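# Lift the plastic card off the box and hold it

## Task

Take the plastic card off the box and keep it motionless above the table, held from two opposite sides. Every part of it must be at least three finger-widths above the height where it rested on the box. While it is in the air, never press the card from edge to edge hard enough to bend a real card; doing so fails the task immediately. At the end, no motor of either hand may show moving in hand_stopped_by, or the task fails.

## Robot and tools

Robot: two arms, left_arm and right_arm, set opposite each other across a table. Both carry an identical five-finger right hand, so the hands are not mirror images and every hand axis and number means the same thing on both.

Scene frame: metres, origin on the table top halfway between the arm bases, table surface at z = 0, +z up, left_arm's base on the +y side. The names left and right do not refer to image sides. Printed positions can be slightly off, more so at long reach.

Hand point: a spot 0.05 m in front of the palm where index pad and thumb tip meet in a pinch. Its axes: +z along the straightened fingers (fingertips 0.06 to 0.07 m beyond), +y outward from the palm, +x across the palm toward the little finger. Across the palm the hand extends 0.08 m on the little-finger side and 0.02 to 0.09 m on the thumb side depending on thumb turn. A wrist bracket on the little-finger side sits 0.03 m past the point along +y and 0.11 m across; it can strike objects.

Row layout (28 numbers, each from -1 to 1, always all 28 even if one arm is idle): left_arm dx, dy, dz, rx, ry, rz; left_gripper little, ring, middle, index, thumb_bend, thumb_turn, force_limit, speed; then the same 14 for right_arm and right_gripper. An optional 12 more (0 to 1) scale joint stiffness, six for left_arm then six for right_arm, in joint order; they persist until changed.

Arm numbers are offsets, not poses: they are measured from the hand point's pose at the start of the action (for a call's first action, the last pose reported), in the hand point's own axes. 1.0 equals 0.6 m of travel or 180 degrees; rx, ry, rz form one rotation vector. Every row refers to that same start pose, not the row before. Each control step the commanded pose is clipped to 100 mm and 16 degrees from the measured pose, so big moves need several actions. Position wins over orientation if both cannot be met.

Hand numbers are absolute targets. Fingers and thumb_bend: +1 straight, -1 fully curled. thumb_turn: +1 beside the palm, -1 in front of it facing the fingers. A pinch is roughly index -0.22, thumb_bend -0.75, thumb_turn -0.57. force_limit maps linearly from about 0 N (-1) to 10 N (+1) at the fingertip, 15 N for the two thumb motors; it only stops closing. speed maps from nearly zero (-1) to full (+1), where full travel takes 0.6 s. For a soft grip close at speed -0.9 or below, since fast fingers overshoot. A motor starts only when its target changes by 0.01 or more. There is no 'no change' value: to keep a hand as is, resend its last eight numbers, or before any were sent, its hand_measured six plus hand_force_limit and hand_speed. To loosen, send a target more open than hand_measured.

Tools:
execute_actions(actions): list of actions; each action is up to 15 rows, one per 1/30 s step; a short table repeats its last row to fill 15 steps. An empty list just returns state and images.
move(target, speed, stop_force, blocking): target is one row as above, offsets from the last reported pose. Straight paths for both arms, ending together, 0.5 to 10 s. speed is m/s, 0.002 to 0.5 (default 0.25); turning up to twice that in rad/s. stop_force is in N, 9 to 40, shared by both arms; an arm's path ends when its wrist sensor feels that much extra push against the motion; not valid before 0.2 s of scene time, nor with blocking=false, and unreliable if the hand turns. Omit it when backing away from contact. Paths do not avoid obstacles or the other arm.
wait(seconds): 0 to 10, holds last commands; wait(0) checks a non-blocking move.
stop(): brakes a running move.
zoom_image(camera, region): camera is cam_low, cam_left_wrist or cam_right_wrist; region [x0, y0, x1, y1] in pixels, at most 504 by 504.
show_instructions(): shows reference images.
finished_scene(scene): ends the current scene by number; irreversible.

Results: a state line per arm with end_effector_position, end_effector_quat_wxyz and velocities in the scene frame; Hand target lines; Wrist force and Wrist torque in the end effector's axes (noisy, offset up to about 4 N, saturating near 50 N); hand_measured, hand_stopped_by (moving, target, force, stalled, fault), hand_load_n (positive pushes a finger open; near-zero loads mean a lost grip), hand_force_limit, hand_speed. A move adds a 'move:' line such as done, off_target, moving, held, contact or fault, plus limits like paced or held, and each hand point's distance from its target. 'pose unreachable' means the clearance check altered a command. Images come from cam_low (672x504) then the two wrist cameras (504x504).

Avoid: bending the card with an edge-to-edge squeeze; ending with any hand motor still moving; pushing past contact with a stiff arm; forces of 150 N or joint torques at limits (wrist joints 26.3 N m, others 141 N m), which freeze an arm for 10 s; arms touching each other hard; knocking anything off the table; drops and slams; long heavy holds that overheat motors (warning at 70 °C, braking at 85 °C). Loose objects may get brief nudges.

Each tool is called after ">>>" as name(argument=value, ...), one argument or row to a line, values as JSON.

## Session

>>> execute_actions(
  actions=[],
)

Scene clock: 0.00 s.
left_arm: end_effector_position=(+0.2492, +0.5256, +0.4922) hand_measured=(+1.000, +1.000, +1.000, +1.000, +1.000, +1.000) hand_load_n=(+0.0, +0.0, +0.0, +0.0, +0.0, +0.0) hand_stopped_by=(target, target, target, target, target, target) hand_force_limit=0.00 hand_speed=-0.80 end_effector_quat_wxyz=(+0.013, +0.290, +0.957, +0.003) end_effector_velocity=(+0.000, -0.000, +0.000) end_effector_angular_velocity=(-0.001, -0.001, +0.000) | right_arm: end_effector_position=(+0.1396, -0.2787, +0.4823) hand_measured=(+1.000, +1.000, +1.000, +1.000, +1.000, +1.000) hand_load_n=(+0.0, +0.0, +0.0, +0.0, +0.0, +0.0) hand_stopped_by=(target, target, target, target, target, target) hand_force_limit=0.00 hand_speed=-0.80 end_effector_quat_wxyz=(-0.011, -0.306, +0.952, +0.008) end_effector_velocity=(+0.000, +0.000, -0.000) end_effector_angular_velocity=(-0.001, +0.001, +0.001)
Joint positions: left_arm=[ 0.526 -1.736  1.313  1.975  1.551 -1.893] | right_arm=[-1.168 -1.747  1.359  1.982  1.556 -1.917]
Joint velocities: left_arm=[ 0.     0.    -0.001 -0.    -0.    -0.   ] | right_arm=[ 0.001  0.001 -0.001  0.     0.    -0.   ]
Wrist force (N, on the end effector, along its own x y z axes, offset not removed): no reading
Wrist torque (N m, same axes, about the end effector's origin, offset not removed): no reading
Hand target (left_arm): +0.249, +0.526, +0.492; +0.013, +0.290, +0.957, +0.003
Hand target (right_arm): +0.140, -0.279, +0.482; -0.011, -0.306, +0.952, +0.008
Joint stiffness scale: left_arm=[1. 1. 1. 1. 1. 1.] | right_arm=[1. 1. 1. 1. 1. 1.]

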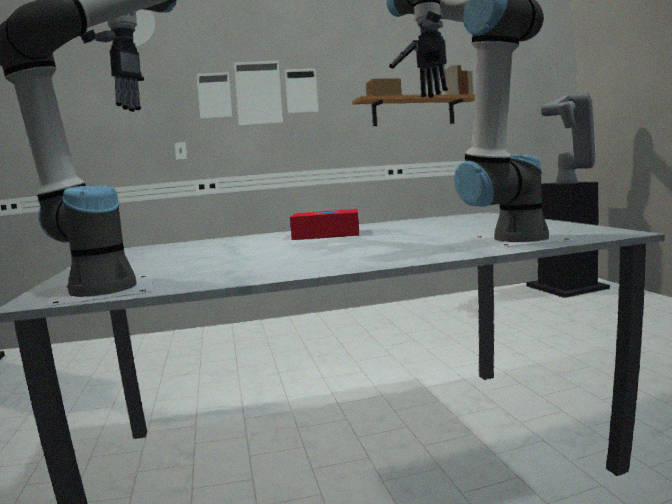

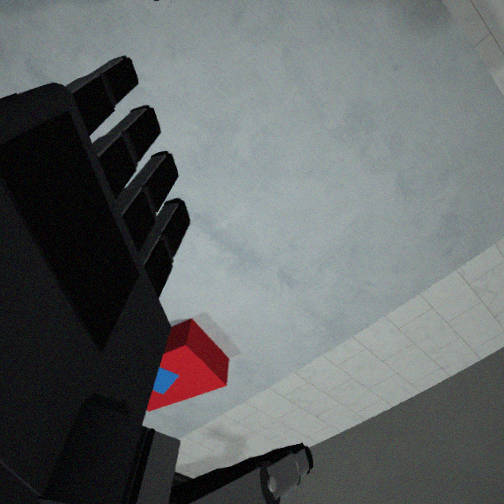

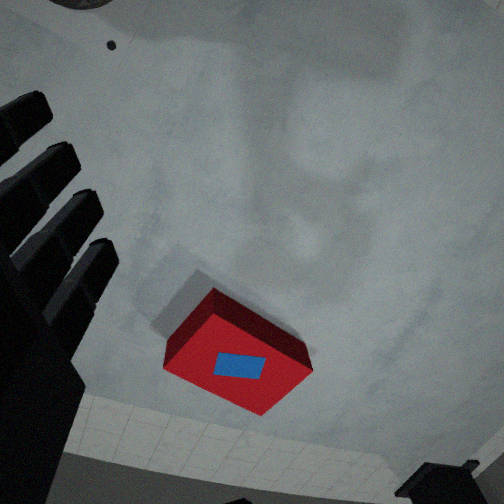

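>>> zoom_image(
  camera="cam_right_wrist",
  region=[150, 270, 330, 430],
)

>>> zoom_image(
  camera="cam_left_wrist",
  region=[130, 300, 260, 430],
)

>>> zoom_image(
  camera="cam_low",
  region=[270, 190, 390, 255],
)

Region (150, 270, 330, 430) of cam_right_wrist's 504x504 image, scaled by 2.800, with more detail than that image has.

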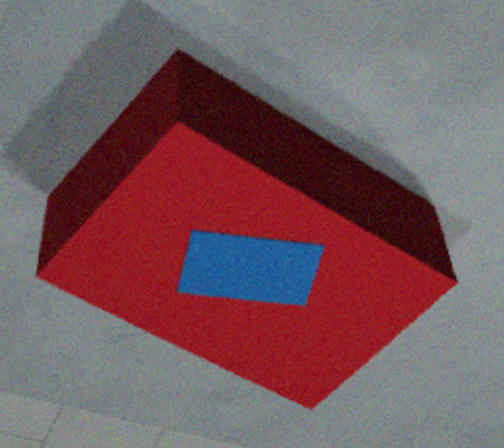

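Region (130, 300, 260, 430) of cam_left_wrist's 504x504 image, scaled by 3.877, with more detail than that image has.

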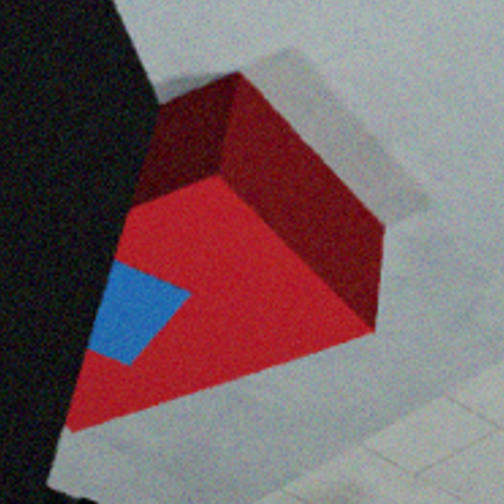

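Region (270, 190, 390, 255) of cam_low's 672x504 image, scaled by 4.200, with more detail than that image has; it fills the top 273 rows of this view, and the rest is white.

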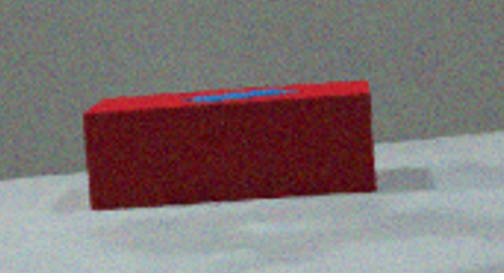

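>>> move(
  target=[-0.6477, -0.5903, 0.6777, 0.0082, 0.0038, 0.394, -1, -1, -1, 0.1, -0.75, -0.57, 0, -0.3, -0.6207, -0.2067, 0.598, 0.1766, -0.283, -0.6171, 1, 1, 1, 0.75, 1, 1, -0.2, -0.3],
  speed=0.45,
)

Scene clock: 117.07 s.
left_arm: end_effector_position=(+0.3864, +0.0140, +0.0911) hand_measured=(-1.000, -1.000, -1.000, +0.100, -0.750, -0.570) hand_load_n=(+0.0, +0.0, +0.0, +0.0, +0.0, +0.0) hand_stopped_by=(target, target, target, target, target, target) hand_force_limit=0.00 hand_speed=-0.30 end_effector_quat_wxyz=(+0.001, +0.792, +0.611, +0.001) end_effector_velocity=(+0.000, -0.001, -0.002) end_effector_angular_velocity=(+0.013, +0.007, -0.007) | right_arm: end_effector_position=(+0.5043, -0.1595, +0.1155) hand_measured=(+1.000, +1.000, +1.000, +0.750, +1.000, +1.000) hand_load_n=(+0.0, +0.0, +0.0, +0.0, +0.0, +0.0) hand_stopped_by=(target, target, target, target, target, target) hand_force_limit=-0.20 hand_speed=-0.30 end_effector_quat_wxyz=(+0.412, -0.885, +0.196, -0.092) end_effector_velocity=(+0.001, +0.001, -0.000) end_effector_angular_velocity=(-0.000, +0.001, +0.016)
Joint positions: left_arm=[ 0.291 -0.689  0.924  1.334  1.569 -0.89 ] | right_arm=[-1.269 -1.057  1.461  0.567  0.894 -3.883]
Joint velocities: left_arm=[ 0.001  0.015 -0.019  0.019  0.002  0.008] | right_arm=[-0.001  0.009 -0.011  0.014 -0.009 -0.018]
Wrist force (N, on the end effector, along its own x y z axes, offset not removed): left_arm=[2.4 1.3 1.7] | right_arm=[-0.1 1.9 0.8]
Wrist torque (N m, same axes, about the end effector's origin, offset not removed): left_arm=[0.05 -0.49 0.38] | right_arm=[0.43 0.06 -0.30]
Hand target (left_arm): +0.388, +0.014, +0.091; +0.000, +0.791, +0.611, +0.000
Hand target (right_arm): +0.506, -0.160, +0.115; -0.412, +0.885, -0.196, +0.091
Off the commanded pose (left_arm): 0.001 m, 0 deg.
Off the commanded pose (right_arm): 0.001 m, 0 deg.
Joint stiffness scale: left_arm=[1. 1. 1. 1. 1. 1.] | right_arm=[1. 1. 1. 1. 1. 1.]
move: done

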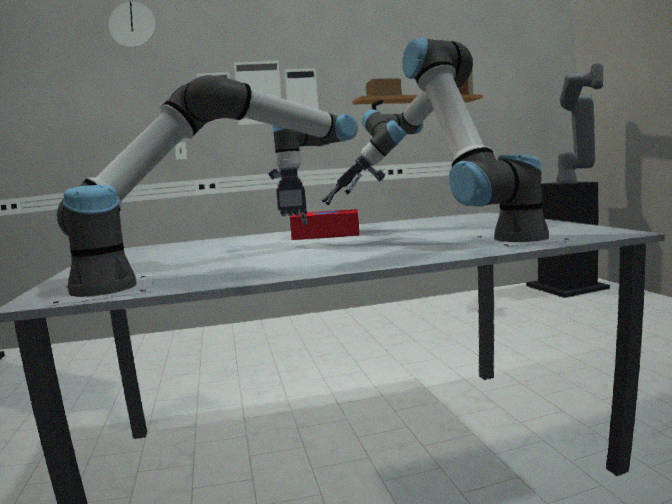

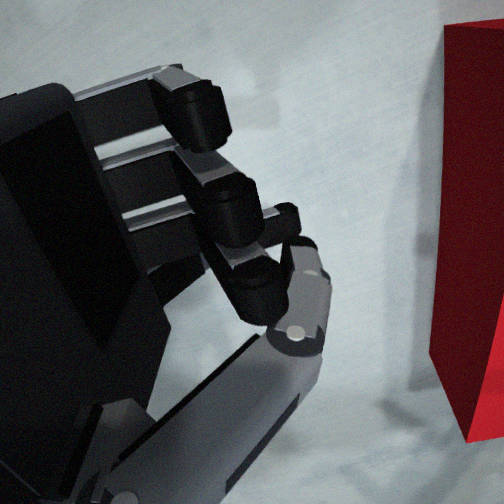

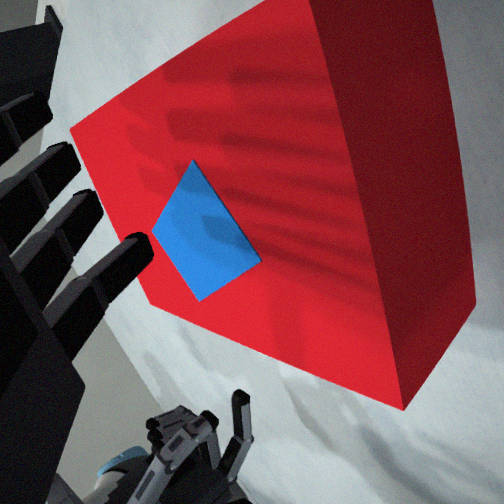

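>>> execute_actions(
  actions=[],
)

Scene clock: 130.20 s.
left_arm: end_effector_position=(+0.3864, +0.0139, +0.0911) hand_measured=(-1.000, -1.000, -1.000, +0.100, -0.750, -0.570) hand_load_n=(+0.0, +0.0, +0.0, +0.0, +0.0, +0.0) hand_stopped_by=(target, target, target, target, target, target) hand_force_limit=0.00 hand_speed=-0.30 end_effector_quat_wxyz=(+0.000, +0.792, +0.610, +0.001) end_effector_velocity=(+0.000, -0.000, -0.000) end_effector_angular_velocity=(-0.000, +0.001, +0.000) | right_arm: end_effector_position=(+0.5043, -0.1593, +0.1155) hand_measured=(+1.000, +1.000, +1.000, +0.750, +1.000, +1.000) hand_load_n=(+0.0, +0.0, +0.0, +0.0, +0.0, +0.0) hand_stopped_by=(target, target, target, target, target, target) hand_force_limit=-0.20 hand_speed=-0.30 end_effector_quat_wxyz=(+0.412, -0.885, +0.195, -0.091) end_effector_velocity=(+0.000, -0.000, +0.000) end_effector_angular_velocity=(+0.000, -0.000, -0.001)
Joint positions: left_arm=[ 0.291 -0.687  0.921  1.337  1.57  -0.889] | right_arm=[-1.269 -1.056  1.459  0.569  0.892 -3.886]
Joint velocities: left_arm=[ 0.     0.    -0.    -0.     0.001  0.   ] | right_arm=[-0.001 -0.    -0.    -0.    -0.     0.   ]
Wrist force (N, on the end effector, along its own x y z axes, offset not removed): left_arm=[-1.1 1.5 -0.4] | right_arm=[1.0 -0.7 0.0]
Wrist torque (N m, same axes, about the end effector's origin, offset not removed): left_arm=[0.18 0.19 0.00] | right_arm=[0.00 -0.12 -0.24]
Hand target (left_arm): +0.388, +0.014, +0.091; +0.000, +0.791, +0.611, +0.000
Hand target (right_arm): +0.506, -0.160, +0.115; -0.412, +0.885, -0.196, +0.091
Off the commanded pose (left_arm): 0.001 m, 0 deg.
Off the commanded pose (right_arm): 0.001 m, 0 deg.
Joint stiffness scale: left_arm=[1. 1. 1. 1. 1. 1.] | right_arm=[1. 1. 1. 1. 1. 1.]

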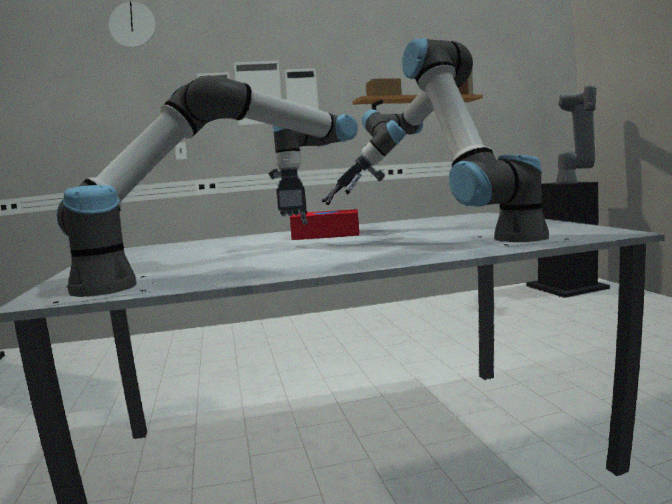

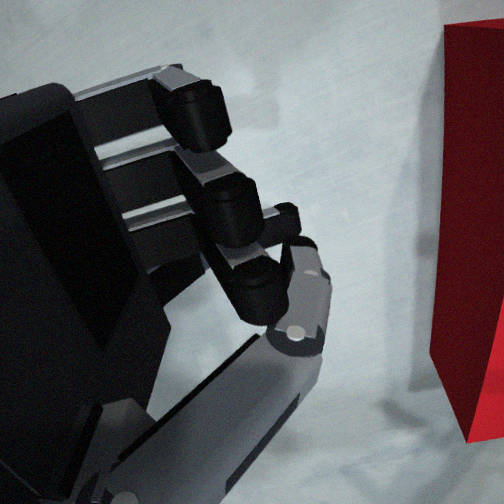

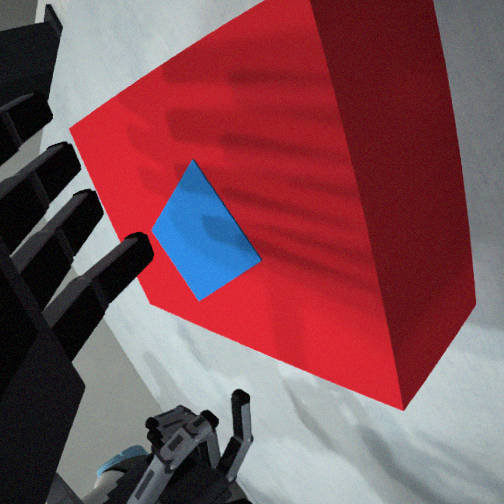

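>>> move(
  target=[0,0,0,0,0,0,-1,-1,-1,0.1,-0.75,-0.57,0,-0.3,0,0.0275,0.023,0,0,0,1,1,1,0.75,1,1,-0.2,-0.3],
  speed=0.06,
)

>>> move(
  target=[0,0,0,0,0,0,-1,-1,-1,0.1,-0.75,-0.57,0,-0.3,0,0,0,0,0,0,1,1,1,0.55,1,1,-0.2,-0.9],
  speed=0.05,
)

Scene clock: 158.83 s.
left_arm: end_effector_position=(+0.3864, +0.0139, +0.0911) hand_measured=(-1.000, -1.000, -1.000, +0.100, -0.750, -0.570) hand_load_n=(+0.0, +0.0, +0.0, +0.0, +0.0, +0.0) hand_stopped_by=(target, target, target, target, target, target) hand_force_limit=0.00 hand_speed=-0.30 end_effector_quat_wxyz=(+0.000, +0.792, +0.610, +0.001) end_effector_velocity=(-0.001, +0.000, -0.000) end_effector_angular_velocity=(-0.000, +0.002, +0.001) | right_arm: end_effector_position=(+0.5049, -0.1592, +0.0961) hand_measured=(+1.000, +1.000, +1.000, +0.750, +1.000, +1.000) hand_load_n=(+0.0, +0.0, +0.0, +0.0, +0.0, +0.0) hand_stopped_by=(target, target, target, target, target, target) hand_force_limit=-0.20 hand_speed=-0.30 end_effector_quat_wxyz=(+0.413, -0.885, +0.195, -0.092) end_effector_velocity=(+0.003, +0.000, -0.001) end_effector_angular_velocity=(-0.000, -0.009, -0.001)
Joint positions: left_arm=[ 0.291 -0.687  0.921  1.337  1.57  -0.889] | right_arm=[-1.269 -1.038  1.483  0.524  0.892 -3.886]
Joint velocities: left_arm=[-0.    -0.     0.001  0.     0.002 -0.001] | right_arm=[ 0.     0.001  0.001 -0.011  0.002  0.   ]
Wrist force (N, on the end effector, along its own x y z axes, offset not removed): left_arm=[1.0 0.6 1.0] | right_arm=[0.9 3.8 -2.5]
Wrist torque (N m, same axes, about the end effector's origin, offset not removed): left_arm=[-0.07 -0.29 0.23] | right_arm=[0.92 0.03 -0.15]
Hand target (left_arm): +0.386, +0.014, +0.091; +0.000, +0.792, +0.610, +0.001
Hand target (right_arm): +0.504, -0.159, +0.094; -0.412, +0.885, -0.195, +0.091
Off the commanded pose (left_arm): 0.000 m, 0 deg.
Off the commanded pose (right_arm): 0.002 m, 0 deg.
Joint stiffness scale: left_arm=[1. 1. 1. 1. 1. 1.] | right_arm=[1. 1. 1. 1. 1. 1.]
move: done

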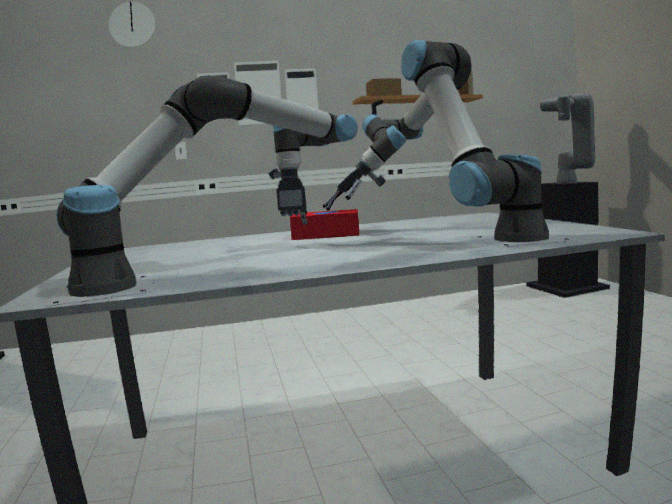

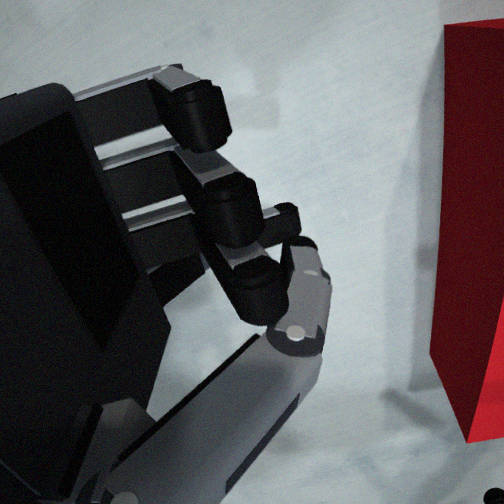

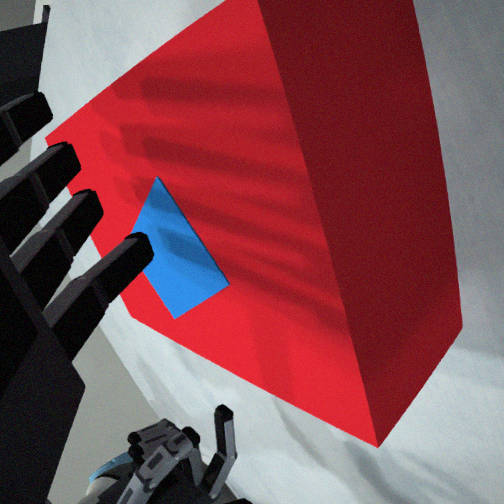

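Scene clock: 160.30 s.
left_arm: end_effector_position=(+0.3864, +0.0139, +0.0911) hand_measured=(-1.000, -1.000, -1.000, +0.100, -0.750, -0.570) hand_load_n=(+0.0, +0.0, +0.0, +0.0, +0.0, +0.0) hand_stopped_by=(target, target, target, target, target, target) hand_force_limit=0.00 hand_speed=-0.30 end_effector_quat_wxyz=(+0.000, +0.792, +0.610, +0.001) end_effector_velocity=(+0.000, -0.000, +0.000) end_effector_angular_velocity=(-0.001, -0.001, +0.000) | right_arm: end_effector_position=(+0.5050, -0.1590, +0.0965) hand_measured=(+1.000, +1.000, +1.000, +0.550, +1.000, +1.000) hand_load_n=(+0.0, +0.0, +0.0, +1.5, +0.0, +0.0) hand_stopped_by=(target, target, target, target, target, target) hand_force_limit=-0.20 hand_speed=-0.90 end_effector_quat_wxyz=(+0.413, -0.885, +0.194, -0.093) end_effector_velocity=(+0.000, -0.000, +0.001) end_effector_angular_velocity=(+0.001, +0.000, -0.002)
Joint positions: left_arm=[ 0.291 -0.687  0.921  1.337  1.57  -0.889] | right_arm=[-1.269 -1.038  1.483  0.523  0.892 -3.886]
Joint velocities: left_arm=[ 0.    -0.    -0.001 -0.    -0.    -0.   ] | right_arm=[-0.    -0.001 -0.     0.     0.     0.002]
Wrist force (N, on the end effector, along its own x y z axes, offset not removed): left_arm=[0.8 0.5 -0.6] | right_arm=[2.2 -2.6 -2.9]
Wrist torque (N m, same axes, about the end effector's origin, offset not removed): left_arm=[0.13 -0.23 0.14] | right_arm=[0.31 -0.19 -0.05]
Hand target (left_arm): +0.386, +0.014, +0.091; +0.000, +0.792, +0.610, +0.001
Hand target (right_arm): +0.505, -0.159, +0.096; -0.413, +0.885, -0.195, +0.092
Off the commanded pose (left_arm): 0.000 m, 0 deg.
Off the commanded pose (right_arm): 0.000 m, 0 deg.
Joint stiffness scale: left_arm=[1. 1. 1. 1. 1. 1.] | right_arm=[1. 1. 1. 1. 1. 1.]
move: done

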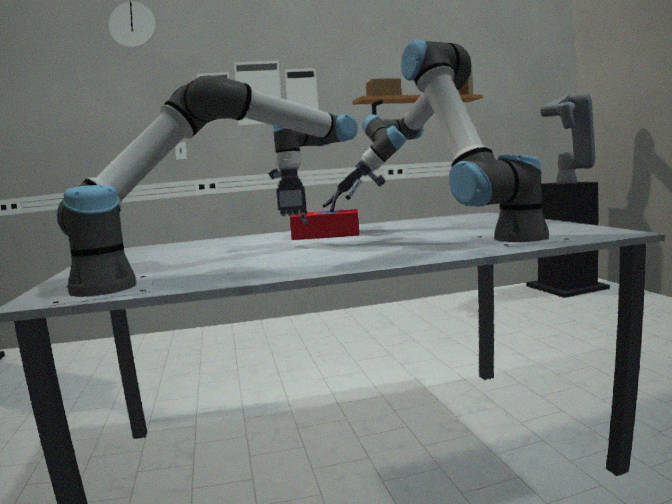

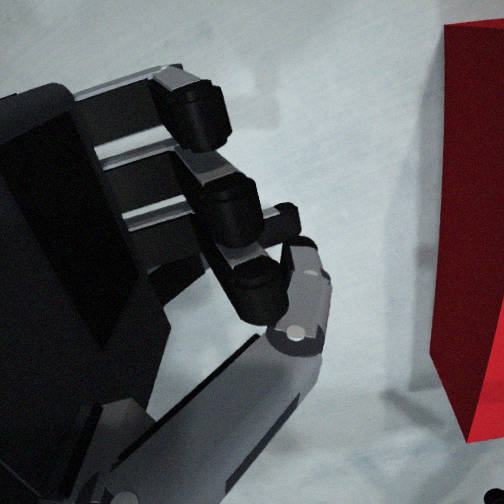

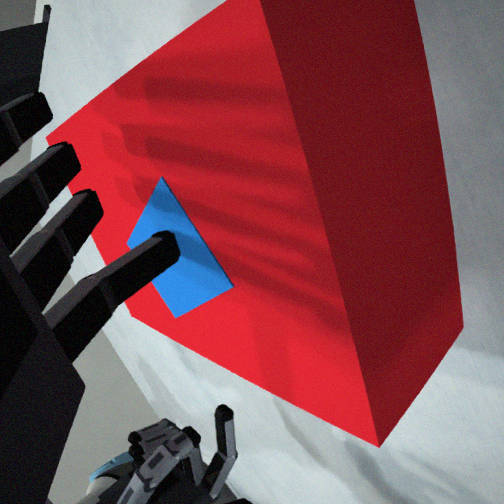

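>>> execute_actions(
  actions=[
    [[0,0,0,0,0,0,-1,-1,-1,0.1,-0.75,-0.57,0,-0.3,-0.0037,0.0021,0.0041,0,0,0,1,1,1,0.55,1,1,-0.2,-0.9],[0,0,0,0,0,0,-1,-1,-1,0.1,-0.75,-0.57,0,-0.3,-0.0074,0.0009,0.0054,0,0,0,1,1,1,0.55,1,1,-0.2,-0.9],[0,0,0,0,0,0,-1,-1,-1,0.1,-0.75,-0.57,0,-0.3,-0.0110,-0.0002,0.0068,0,0,0,1,1,1,0.55,1,1,-0.2,-0.9],[0,0,0,0,0,0,-1,-1,-1,0.1,-0.75,-0.57,0,-0.3,-0.0147,-0.0014,0.0081,0,0,0,1,1,1,0.55,1,1,-0.2,-0.9],[0,0,0,0,0,0,-1,-1,-1,0.1,-0.75,-0.57,0,-0.3,-0.0184,-0.0025,0.0095,0,0,0,1,1,1,0.55,1,1,-0.2,-0.9],[0,0,0,0,0,0,-1,-1,-1,0.1,-0.75,-0.57,0,-0.3,-0.0221,-0.0037,0.0109,0,0,0,1,1,1,0.55,1,1,-0.2,-0.9],[0,0,0,0,0,0,-1,-1,-1,0.1,-0.75,-0.57,0,-0.3,-0.0258,-0.0048,0.0122,0,0,0,1,1,1,0.55,1,1,-0.2,-0.9],[0,0,0,0,0,0,-1,-1,-1,0.1,-0.75,-0.57,0,-0.3,-0.0294,-0.0060,0.0136,0,0,0,1,1,1,0.55,1,1,-0.2,-0.9],[0,0,0,0,0,0,-1,-1,-1,0.1,-0.75,-0.57,0,-0.3,-0.0331,-0.0071,0.0149,0,0,0,1,1,1,0.55,1,1,-0.2,-0.9],[0,0,0,0,0,0,-1,-1,-1,0.1,-0.75,-0.57,0,-0.3,-0.0368,-0.0083,0.0163,0,0,0,1,1,1,0.55,1,1,-0.2,-0.9],[0,0,0,0,0,0,-1,-1,-1,0.1,-0.75,-0.57,0,-0.3,-0.0405,-0.0094,0.0177,0,0,0,1,1,1,0.55,1,1,-0.2,-0.9],[0,0,0,0,0,0,-1,-1,-1,0.1,-0.75,-0.57,0,-0.3,-0.0442,-0.0106,0.0190,0,0,0,1,1,1,0.55,1,1,-0.2,-0.9],[0,0,0,0,0,0,-1,-1,-1,0.1,-0.75,-0.57,0,-0.3,-0.0478,-0.0117,0.0204,0,0,0,1,1,1,0.55,1,1,-0.2,-0.9],[0,0,0,0,0,0,-1,-1,-1,0.1,-0.75,-0.57,0,-0.3,-0.0515,-0.0129,0.0217,0,0,0,1,1,1,0.55,1,1,-0.2,-0.9],[0,0,0,0,0,0,-1,-1,-1,0.1,-0.75,-0.57,0,-0.3,-0.0552,-0.0140,0.0231,0,0,0,1,1,1,0.55,1,1,-0.2,-0.9]],
  ],
)

>>> wait(
  seconds=0.7,
)

Scene clock: 194.03 s.
left_arm: end_effector_position=(+0.3864, +0.0139, +0.0911) hand_measured=(-1.000, -1.000, -1.000, +0.100, -0.750, -0.570) hand_load_n=(+0.0, +0.0, +0.0, +0.0, +0.0, +0.0) hand_stopped_by=(target, target, target, target, target, target) hand_force_limit=0.00 hand_speed=-0.30 end_effector_quat_wxyz=(+0.000, +0.792, +0.610, +0.001) end_effector_velocity=(+0.000, +0.000, +0.000) end_effector_angular_velocity=(+0.001, -0.001, +0.001) | right_arm: end_effector_position=(+0.4928, -0.1426, +0.0962) hand_measured=(+1.000, +1.000, +1.000, +0.550, +1.000, +1.000) hand_load_n=(+0.0, +0.0, +0.0, +1.0, +0.0, +0.0) hand_stopped_by=(target, target, target, target, target, target) hand_force_limit=-0.20 hand_speed=-0.90 end_effector_quat_wxyz=(+0.415, -0.884, +0.193, -0.094) end_effector_velocity=(-0.048, +0.058, -0.000) end_effector_angular_velocity=(+0.002, +0.001, +0.012)
Joint positions: left_arm=[ 0.291 -0.687  0.921  1.337  1.57  -0.889] | right_arm=[-1.231 -1.052  1.502  0.492  0.911 -3.848]
Joint velocities: left_arm=[ 0.    -0.    -0.     0.    -0.001 -0.001] | right_arm=[ 0.135 -0.047  0.059 -0.09   0.071  0.128]
Wrist force (N, on the end effector, along its own x y z axes, offset not removed): left_arm=[1.4 1.3 1.3] | right_arm=[2.5 -3.2 -3.4]
Wrist torque (N m, same axes, about the end effector's origin, offset not removed): left_arm=[0.16 -0.27 0.14] | right_arm=[0.34 -0.10 -0.17]
Hand target (left_arm): +0.386, +0.014, +0.091; +0.000, +0.792, +0.610, +0.001
Hand target (right_arm): +0.482, -0.131, +0.094; -0.413, +0.885, -0.194, +0.092
Off the commanded pose (left_arm): 0.000 m, 0 deg.
Off the commanded pose (right_arm): 0.017 m, 0 deg.
Joint stiffness scale: left_arm=[1. 1. 1. 1. 1. 1.] | right_arm=[1. 1. 1. 1. 1. 1.]

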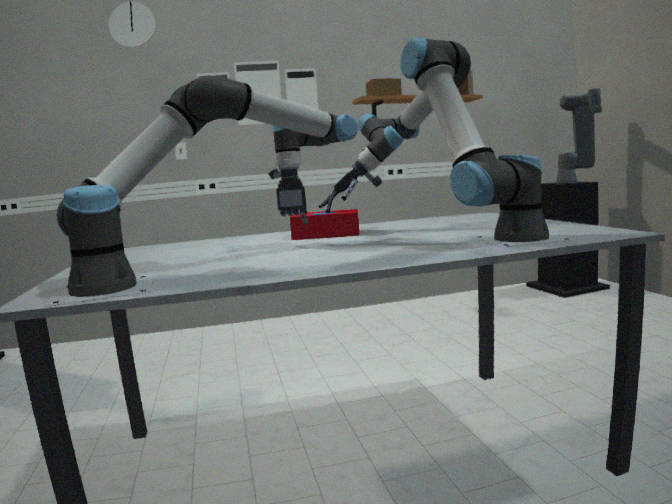

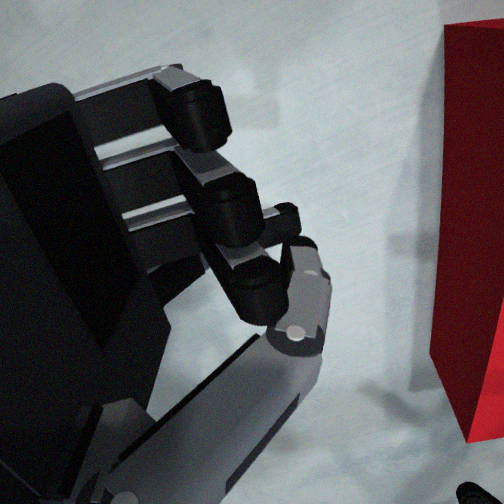

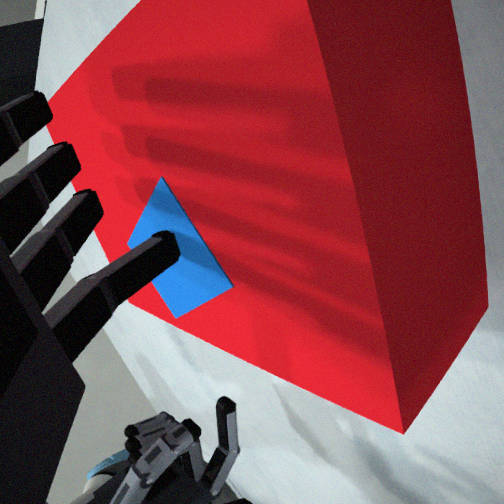

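Scene clock: 194.73 s.
left_arm: end_effector_position=(+0.3864, +0.0139, +0.0911) hand_measured=(-1.000, -1.000, -1.000, +0.100, -0.750, -0.570) hand_load_n=(+0.0, +0.0, +0.0, +0.0, +0.0, +0.0) hand_stopped_by=(target, target, target, target, target, target) hand_force_limit=0.00 hand_speed=-0.30 end_effector_quat_wxyz=(+0.000, +0.792, +0.610, +0.001) end_effector_velocity=(-0.000, +0.000, -0.000) end_effector_angular_velocity=(+0.001, +0.001, -0.000) | right_arm: end_effector_position=(+0.4841, -0.1316, +0.0962) hand_measured=(+1.000, +1.000, +1.000, +0.550, +1.000, +1.000) hand_load_n=(+0.0, +0.0, +0.0, +1.0, +0.0, +0.0) hand_stopped_by=(target, target, target, target, target, target) hand_force_limit=-0.20 hand_speed=-0.90 end_effector_quat_wxyz=(+0.415, -0.884, +0.194, -0.094) end_effector_velocity=(+0.000, +0.001, +0.000) end_effector_angular_velocity=(+0.001, -0.000, -0.002)
Joint positions: left_arm=[ 0.291 -0.687  0.921  1.337  1.57  -0.889] | right_arm=[-1.205 -1.062  1.513  0.472  0.928 -3.819]
Joint velocities: left_arm=[-0.  0.  0.  0.  0.  0.] | right_arm=[ 0.001 -0.001 -0.    -0.001  0.001  0.003]
Wrist force (N, on the end effector, along its own x y z axes, offset not removed): left_arm=[-2.7 2.5 0.9] | right_arm=[2.5 -2.1 -8.0]
Wrist torque (N m, same axes, about the end effector's origin, offset not removed): left_arm=[0.25 0.38 0.05] | right_arm=[0.67 -0.08 -0.06]
Hand target (left_arm): +0.386, +0.014, +0.091; +0.000, +0.792, +0.610, +0.001
Hand target (right_arm): +0.482, -0.131, +0.094; -0.413, +0.885, -0.194, +0.092
Off the commanded pose (left_arm): 0.000 m, 0 deg.
Off the commanded pose (right_arm): 0.003 m, 0 deg.
Joint stiffness scale: left_arm=[1. 1. 1. 1. 1. 1.] | right_arm=[1. 1. 1. 1. 1. 1.]
wait: 0.70 s; at rest by 0.40 s

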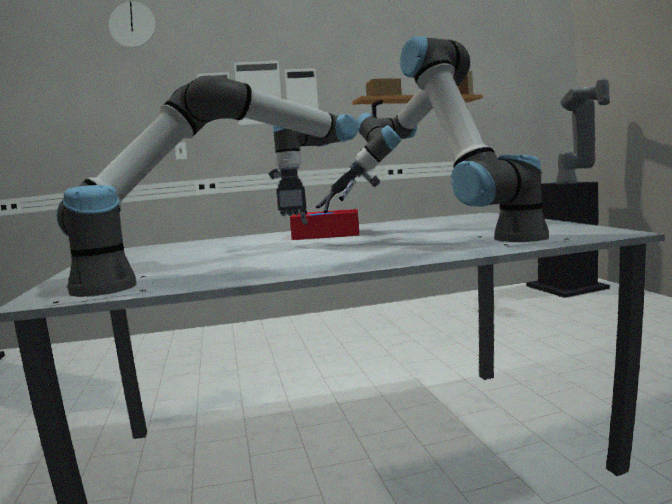

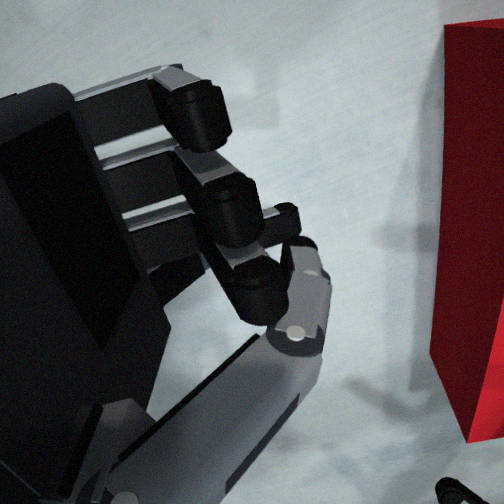

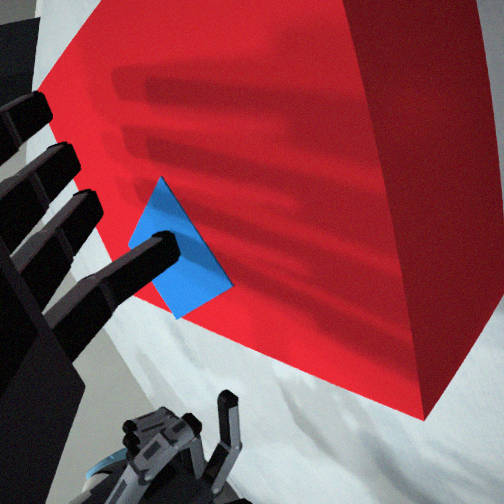

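>>> execute_actions(
  actions=[
    [[0,0.0024,0,0,0,0,-1,-1,-1,0.1,-0.75,-0.57,0,-0.3,-0.0060,0.0015,0.0034,0,0,0,1,1,1,0.55,1,1,-0.2,-0.9],[0,0.0049,0,0,0,0,-1,-1,-1,0.1,-0.75,-0.57,0,-0.3,-0.0095,0.0003,0.0048,0,0,0,1,1,1,0.55,1,1,-0.2,-0.9],[0,0.0073,0,0,0,0,-1,-1,-1,0.1,-0.75,-0.57,0,-0.3,-0.0132,-0.0008,0.0061,0,0,0,1,1,1,0.55,1,1,-0.2,-0.9],[0,0.0098,0,0,0,0,-1,-1,-1,0.1,-0.75,-0.57,0,-0.3,-0.0171,-0.0019,0.0075,0,0,0,1,1,1,0.55,1,1,-0.2,-0.9],[0,0.0122,0,0,0,0,-1,-1,-1,0.1,-0.75,-0.57,0,-0.3,-0.0212,-0.0031,0.0088,0,0,0,1,1,1,0.55,1,1,-0.2,-0.9],[0,0.0147,0,0,0,0,-1,-1,-1,0.1,-0.75,-0.57,0,-0.3,-0.0254,-0.0042,0.0102,0,0,0,1,1,1,0.55,1,1,-0.2,-0.9],[0,0.0171,0,0,0,0,-1,-1,-1,0.1,-0.75,-0.57,0,-0.3,-0.0296,-0.0053,0.0115,0,0,0,1,1,1,0.55,1,1,-0.2,-0.9],[0,0.0196,0,0,0,0,-1,-1,-1,0.1,-0.75,-0.57,0,-0.3,-0.0339,-0.0065,0.0129,0,0,0,1,1,1,0.55,1,1,-0.2,-0.9],[0,0.0220,0,0,0,0,-1,-1,-1,0.1,-0.75,-0.57,0,-0.3,-0.0381,-0.0076,0.0142,0,0,0,1,1,1,0.55,1,1,-0.2,-0.9],[0,0.0245,0,0,0,0,-1,-1,-1,0.1,-0.75,-0.57,0,-0.3,-0.0423,-0.0087,0.0156,0,0,0,1,1,1,0.55,1,1,-0.2,-0.9],[0,0.0269,0,0,0,0,-1,-1,-1,0.1,-0.75,-0.57,0,-0.3,-0.0466,-0.0099,0.0169,0,0,0,1,1,1,0.55,1,1,-0.2,-0.9],[0,0.0294,0,0,0,0,-1,-1,-1,0.1,-0.75,-0.57,0,-0.3,-0.0508,-0.0110,0.0183,0,0,0,1,1,1,0.55,1,1,-0.2,-0.9],[0,0.0318,0,0,0,0,-1,-1,-1,0.1,-0.75,-0.57,0,-0.3,-0.0550,-0.0121,0.0196,0,0,0,1,1,1,0.55,1,1,-0.2,-0.9],[0,0.0343,0,0,0,0,-1,-1,-1,0.1,-0.75,-0.57,0,-0.3,-0.0593,-0.0133,0.0210,0,0,0,1,1,1,0.55,1,1,-0.2,-0.9],[0,0.0367,0,0,0,0,-1,-1,-1,0.1,-0.75,-0.57,0,-0.3,-0.0635,-0.0144,0.0223,0,0,0,1,1,1,0.55,1,1,-0.2,-0.9]],
  ],
)

>>> wait(
  seconds=0.7,
)

Scene clock: 237.03 s.
left_arm: end_effector_position=(+0.3976, +0.0098, +0.0913) hand_measured=(-1.000, -1.000, -1.000, +0.100, -0.750, -0.570) hand_load_n=(+0.0, +0.0, +0.0, +0.0, +0.0, +0.0) hand_stopped_by=(target, target, target, target, target, target) hand_force_limit=0.00 hand_speed=-0.30 end_effector_quat_wxyz=(+0.002, +0.792, +0.610, +0.000) end_effector_velocity=(+0.043, -0.009, -0.002) end_effector_angular_velocity=(-0.002, -0.001, +0.005) | right_arm: end_effector_position=(+0.4691, -0.1140, +0.0960) hand_measured=(+1.000, +1.000, +1.000, +0.550, +1.000, +1.000) hand_load_n=(+0.0, +0.0, +0.0, +1.0, +0.0, +0.0) hand_stopped_by=(target, target, target, target, target, target) hand_force_limit=-0.20 hand_speed=-0.90 end_effector_quat_wxyz=(+0.416, -0.884, +0.192, -0.095) end_effector_velocity=(-0.055, +0.059, +0.001) end_effector_angular_velocity=(+0.001, -0.001, +0.009)
Joint positions: left_arm=[ 0.305 -0.659  0.868  1.359  1.57  -0.874] | right_arm=[-1.162 -1.077  1.533  0.44   0.952 -3.779]
Joint velocities: left_arm=[ 0.056  0.101 -0.185  0.081  0.     0.051] | right_arm=[ 0.15  -0.05   0.059 -0.09   0.088  0.136]
Wrist force (N, on the end effector, along its own x y z axes, offset not removed): left_arm=[-1.5 0.6 -0.4] | right_arm=[3.0 -2.3 -3.8]
Wrist torque (N m, same axes, about the end effector's origin, offset not removed): left_arm=[0.11 0.26 0.08] | right_arm=[0.52 -0.29 -0.11]
Hand target (left_arm): +0.407, +0.009, +0.091; +0.001, +0.792, +0.611, +0.001
Hand target (right_arm): +0.456, -0.102, +0.094; -0.415, +0.884, -0.193, +0.094
Off the commanded pose (left_arm): 0.010 m, 0 deg.
Off the commanded pose (right_arm): 0.018 m, 0 deg.
Joint stiffness scale: left_arm=[1. 1. 1. 1. 1. 1.] | right_arm=[1. 1. 1. 1. 1. 1.]

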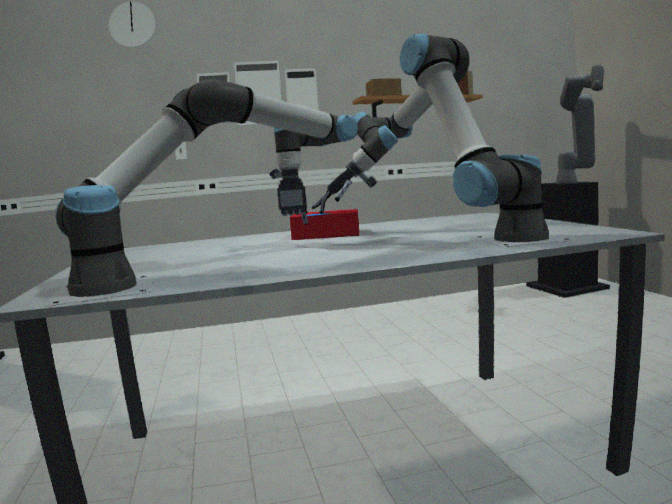

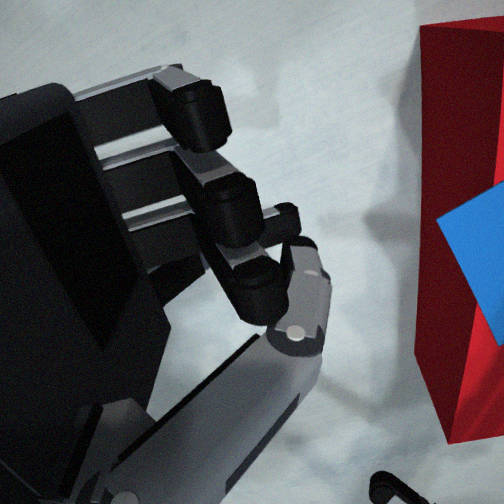

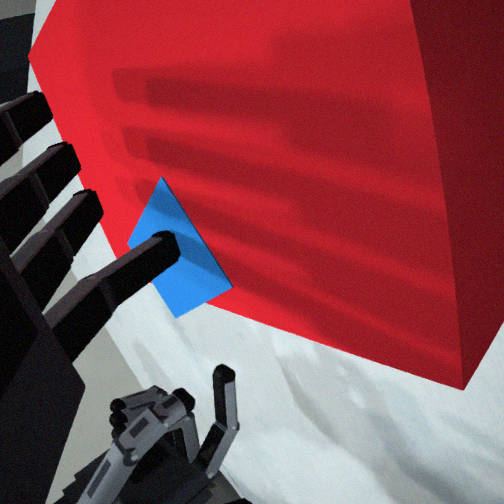

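Scene clock: 237.73 s.
left_arm: end_effector_position=(+0.4057, +0.0080, +0.0914) hand_measured=(-1.000, -1.000, -1.000, +0.100, -0.750, -0.570) hand_load_n=(+0.0, +0.0, +0.0, +0.0, +0.0, +0.0) hand_stopped_by=(target, target, target, target, target, target) hand_force_limit=0.00 hand_speed=-0.30 end_effector_quat_wxyz=(+0.001, +0.793, +0.610, +0.000) end_effector_velocity=(+0.001, +0.000, -0.000) end_effector_angular_velocity=(+0.002, -0.001, +0.000) | right_arm: end_effector_position=(+0.4587, -0.1022, +0.0960) hand_measured=(+1.000, +1.000, +1.000, +0.550, +1.000, +1.000) hand_load_n=(+0.0, +0.0, +0.0, +1.0, +0.0, +0.0) hand_stopped_by=(target, target, target, target, target, target) hand_force_limit=-0.20 hand_speed=-0.90 end_effector_quat_wxyz=(+0.416, -0.884, +0.193, -0.095) end_effector_velocity=(+0.000, +0.000, +0.000) end_effector_angular_velocity=(-0.001, -0.002, -0.002)
Joint positions: left_arm=[ 0.315 -0.639  0.829  1.378  1.57  -0.862] | right_arm=[-1.132 -1.087  1.544  0.42   0.972 -3.748]
Joint velocities: left_arm=[ 0.001  0.001 -0.001  0.001 -0.002  0.   ] | right_arm=[ 0.001 -0.001  0.    -0.001  0.003  0.001]
Wrist force (N, on the end effector, along its own x y z axes, offset not removed): left_arm=[0.0 0.0 -1.0] | right_arm=[3.6 -2.6 -3.1]
Wrist torque (N m, same axes, about the end effector's origin, offset not removed): left_arm=[-0.13 0.12 0.05] | right_arm=[0.42 -0.36 -0.07]
Hand target (left_arm): +0.407, +0.009, +0.091; +0.001, +0.792, +0.611, +0.001
Hand target (right_arm): +0.456, -0.102, +0.094; -0.415, +0.884, -0.193, +0.094
Off the commanded pose (left_arm): 0.002 m, 0 deg.
Off the commanded pose (right_arm): 0.003 m, 0 deg.
Joint stiffness scale: left_arm=[1. 1. 1. 1. 1. 1.] | right_arm=[1. 1. 1. 1. 1. 1.]
wait: 0.70 s; at rest by 0.40 s

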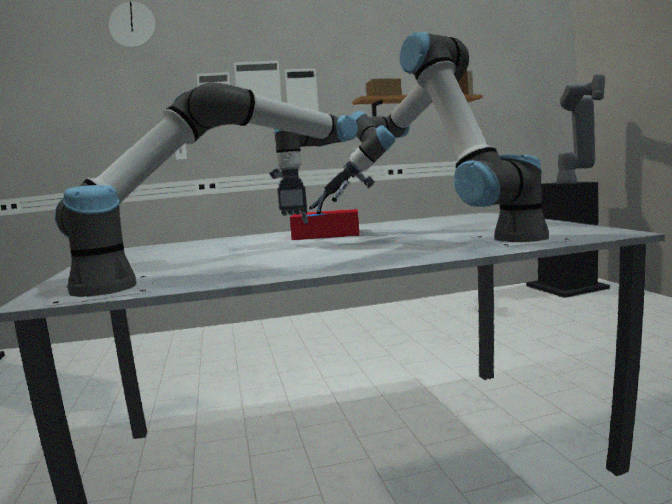

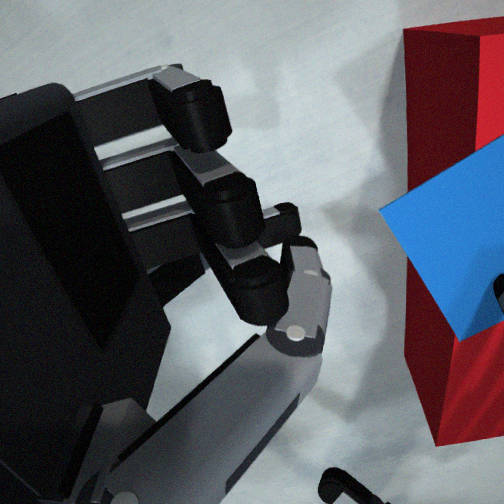

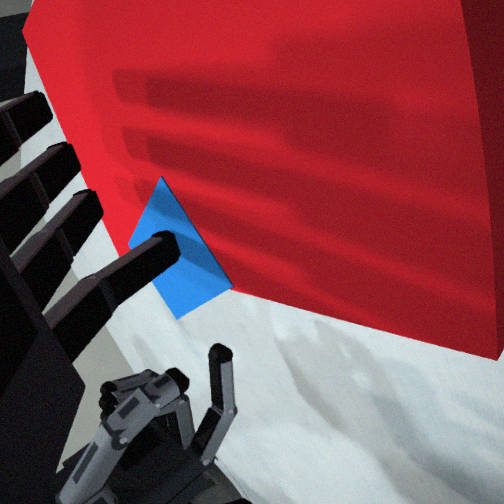

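>>> zoom_image(
  camera="cam_left_wrist",
  region=[252, 120, 504, 372],
)

Region (252, 120, 504, 372) of cam_left_wrist's 504x504 image, scaled by 2.000, with more detail than that image has.

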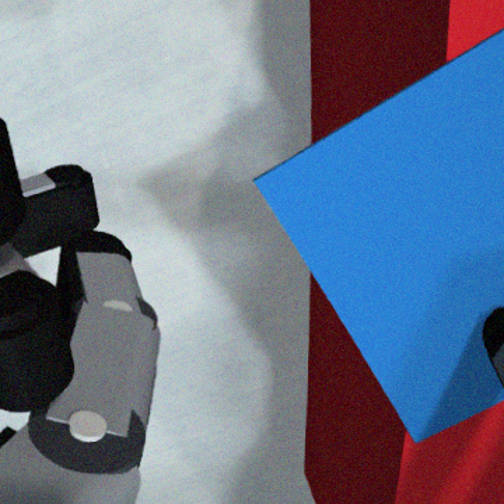

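>>> move(
  target=[-0.005,0.081,0.0075,0,0,0,-1,-1,-1,0.1,-0.75,-0.57,0,-0.3,0,0.0032,0.0027,0,0,0,1,1,1,0.55,1,1,-0.2,-0.9],
  speed=0.09,
)

Scene clock: 267.37 s.
left_arm: end_effector_position=(+0.4501, -0.0083, +0.0872) hand_measured=(-1.000, -1.000, -1.000, +0.100, -0.750, -0.570) hand_load_n=(+0.0, +0.0, +0.0, +0.0, +0.0, +0.0) hand_stopped_by=(target, target, target, target, target, target) hand_force_limit=0.00 hand_speed=-0.30 end_effector_quat_wxyz=(+0.003, +0.793, +0.609, +0.000) end_effector_velocity=(+0.002, -0.001, +0.002) end_effector_angular_velocity=(+0.011, +0.006, -0.002) | right_arm: end_effector_position=(+0.4598, -0.1018, +0.0960) hand_measured=(+1.000, +1.000, +1.000, +0.550, +1.000, +1.000) hand_load_n=(+0.0, +0.0, +0.0, +0.5, +0.0, +0.0) hand_stopped_by=(target, target, target, target, target, target) hand_force_limit=-0.20 hand_speed=-0.90 end_effector_quat_wxyz=(+0.417, -0.883, +0.192, -0.097) end_effector_velocity=(-0.000, -0.000, -0.000) end_effector_angular_velocity=(-0.001, -0.001, +0.001)
Joint positions: left_arm=[ 0.365 -0.488  0.549  1.504  1.569 -0.811] | right_arm=[-1.131 -1.087  1.544  0.415  0.972 -3.748]
Joint velocities: left_arm=[ 0.002  0.022 -0.047  0.038  0.     0.004] | right_arm=[ 0.    -0.     0.    -0.     0.001 -0.001]
Wrist force (N, on the end effector, along its own x y z axes, offset not removed): left_arm=[-1.7 -0.2 -2.4] | right_arm=[1.8 0.8 -1.6]
Wrist torque (N m, same axes, about the end effector's origin, offset not removed): left_arm=[0.02 0.35 0.06] | right_arm=[0.33 -0.19 -0.09]
Hand target (left_arm): +0.452, -0.007, +0.087; +0.001, +0.793, +0.610, +0.000
Hand target (right_arm): +0.459, -0.102, +0.093; -0.416, +0.884, -0.193, +0.095
Off the commanded pose (left_arm): 0.002 m, 0 deg.
Off the commanded pose (right_arm): 0.003 m, 0 deg.
Joint stiffness scale: left_arm=[1. 1. 1. 1. 1. 1.] | right_arm=[1. 1. 1. 1. 1. 1.]
move: done

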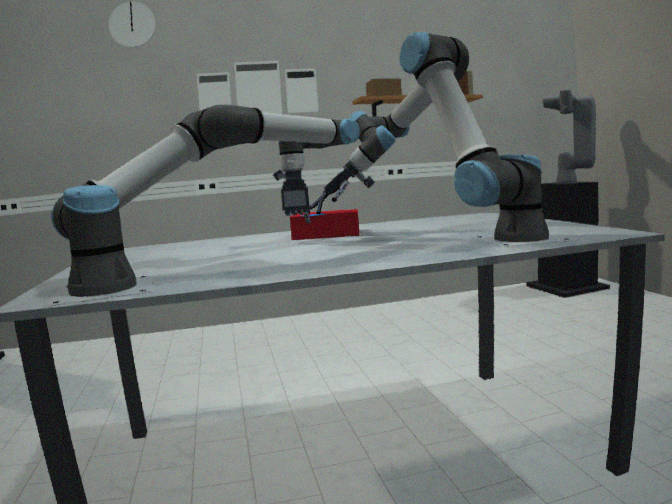

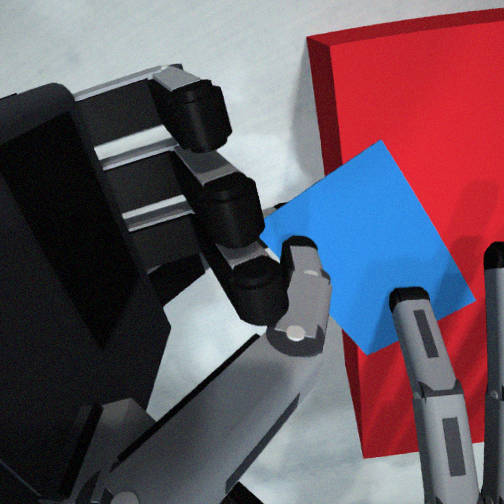

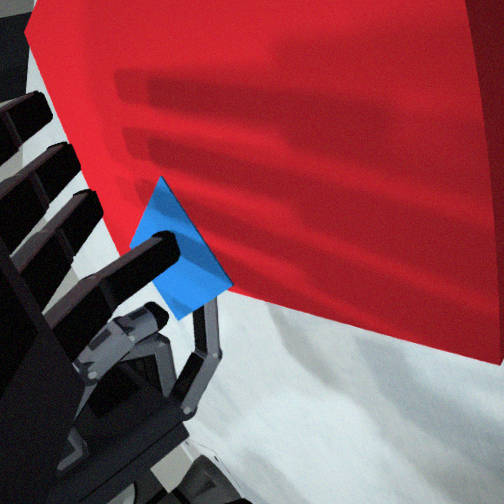

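>>> zoom_image(
  camera="cam_left_wrist",
  region=[240, 120, 492, 372],
)

>>> zoom_image(
  camera="cam_right_wrist",
  region=[60, 220, 260, 420],
)

Region (240, 120, 492, 372) of cam_left_wrist's 504x504 image, scaled by 2.000, with more detail than that image has.

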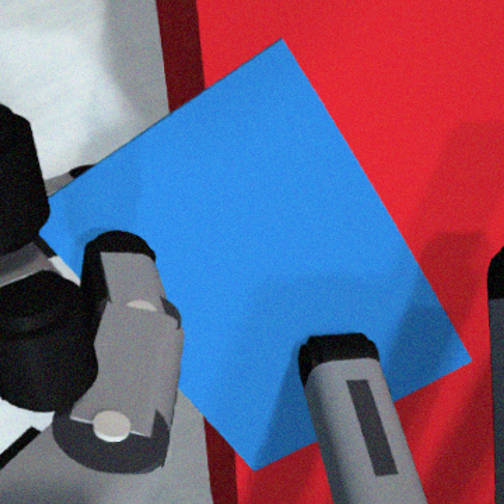

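Region (60, 220, 260, 420) of cam_right_wrist's 504x504 image, scaled by 2.520, with more detail than that image has.

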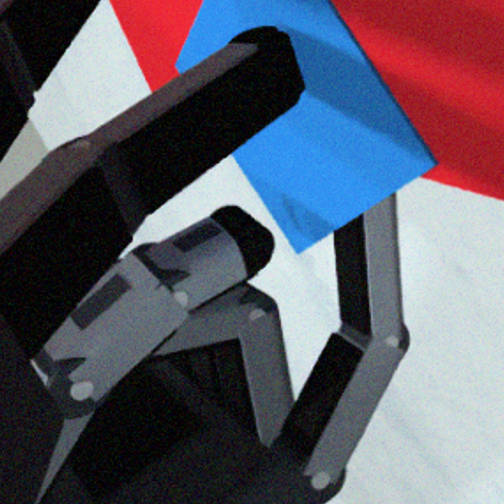

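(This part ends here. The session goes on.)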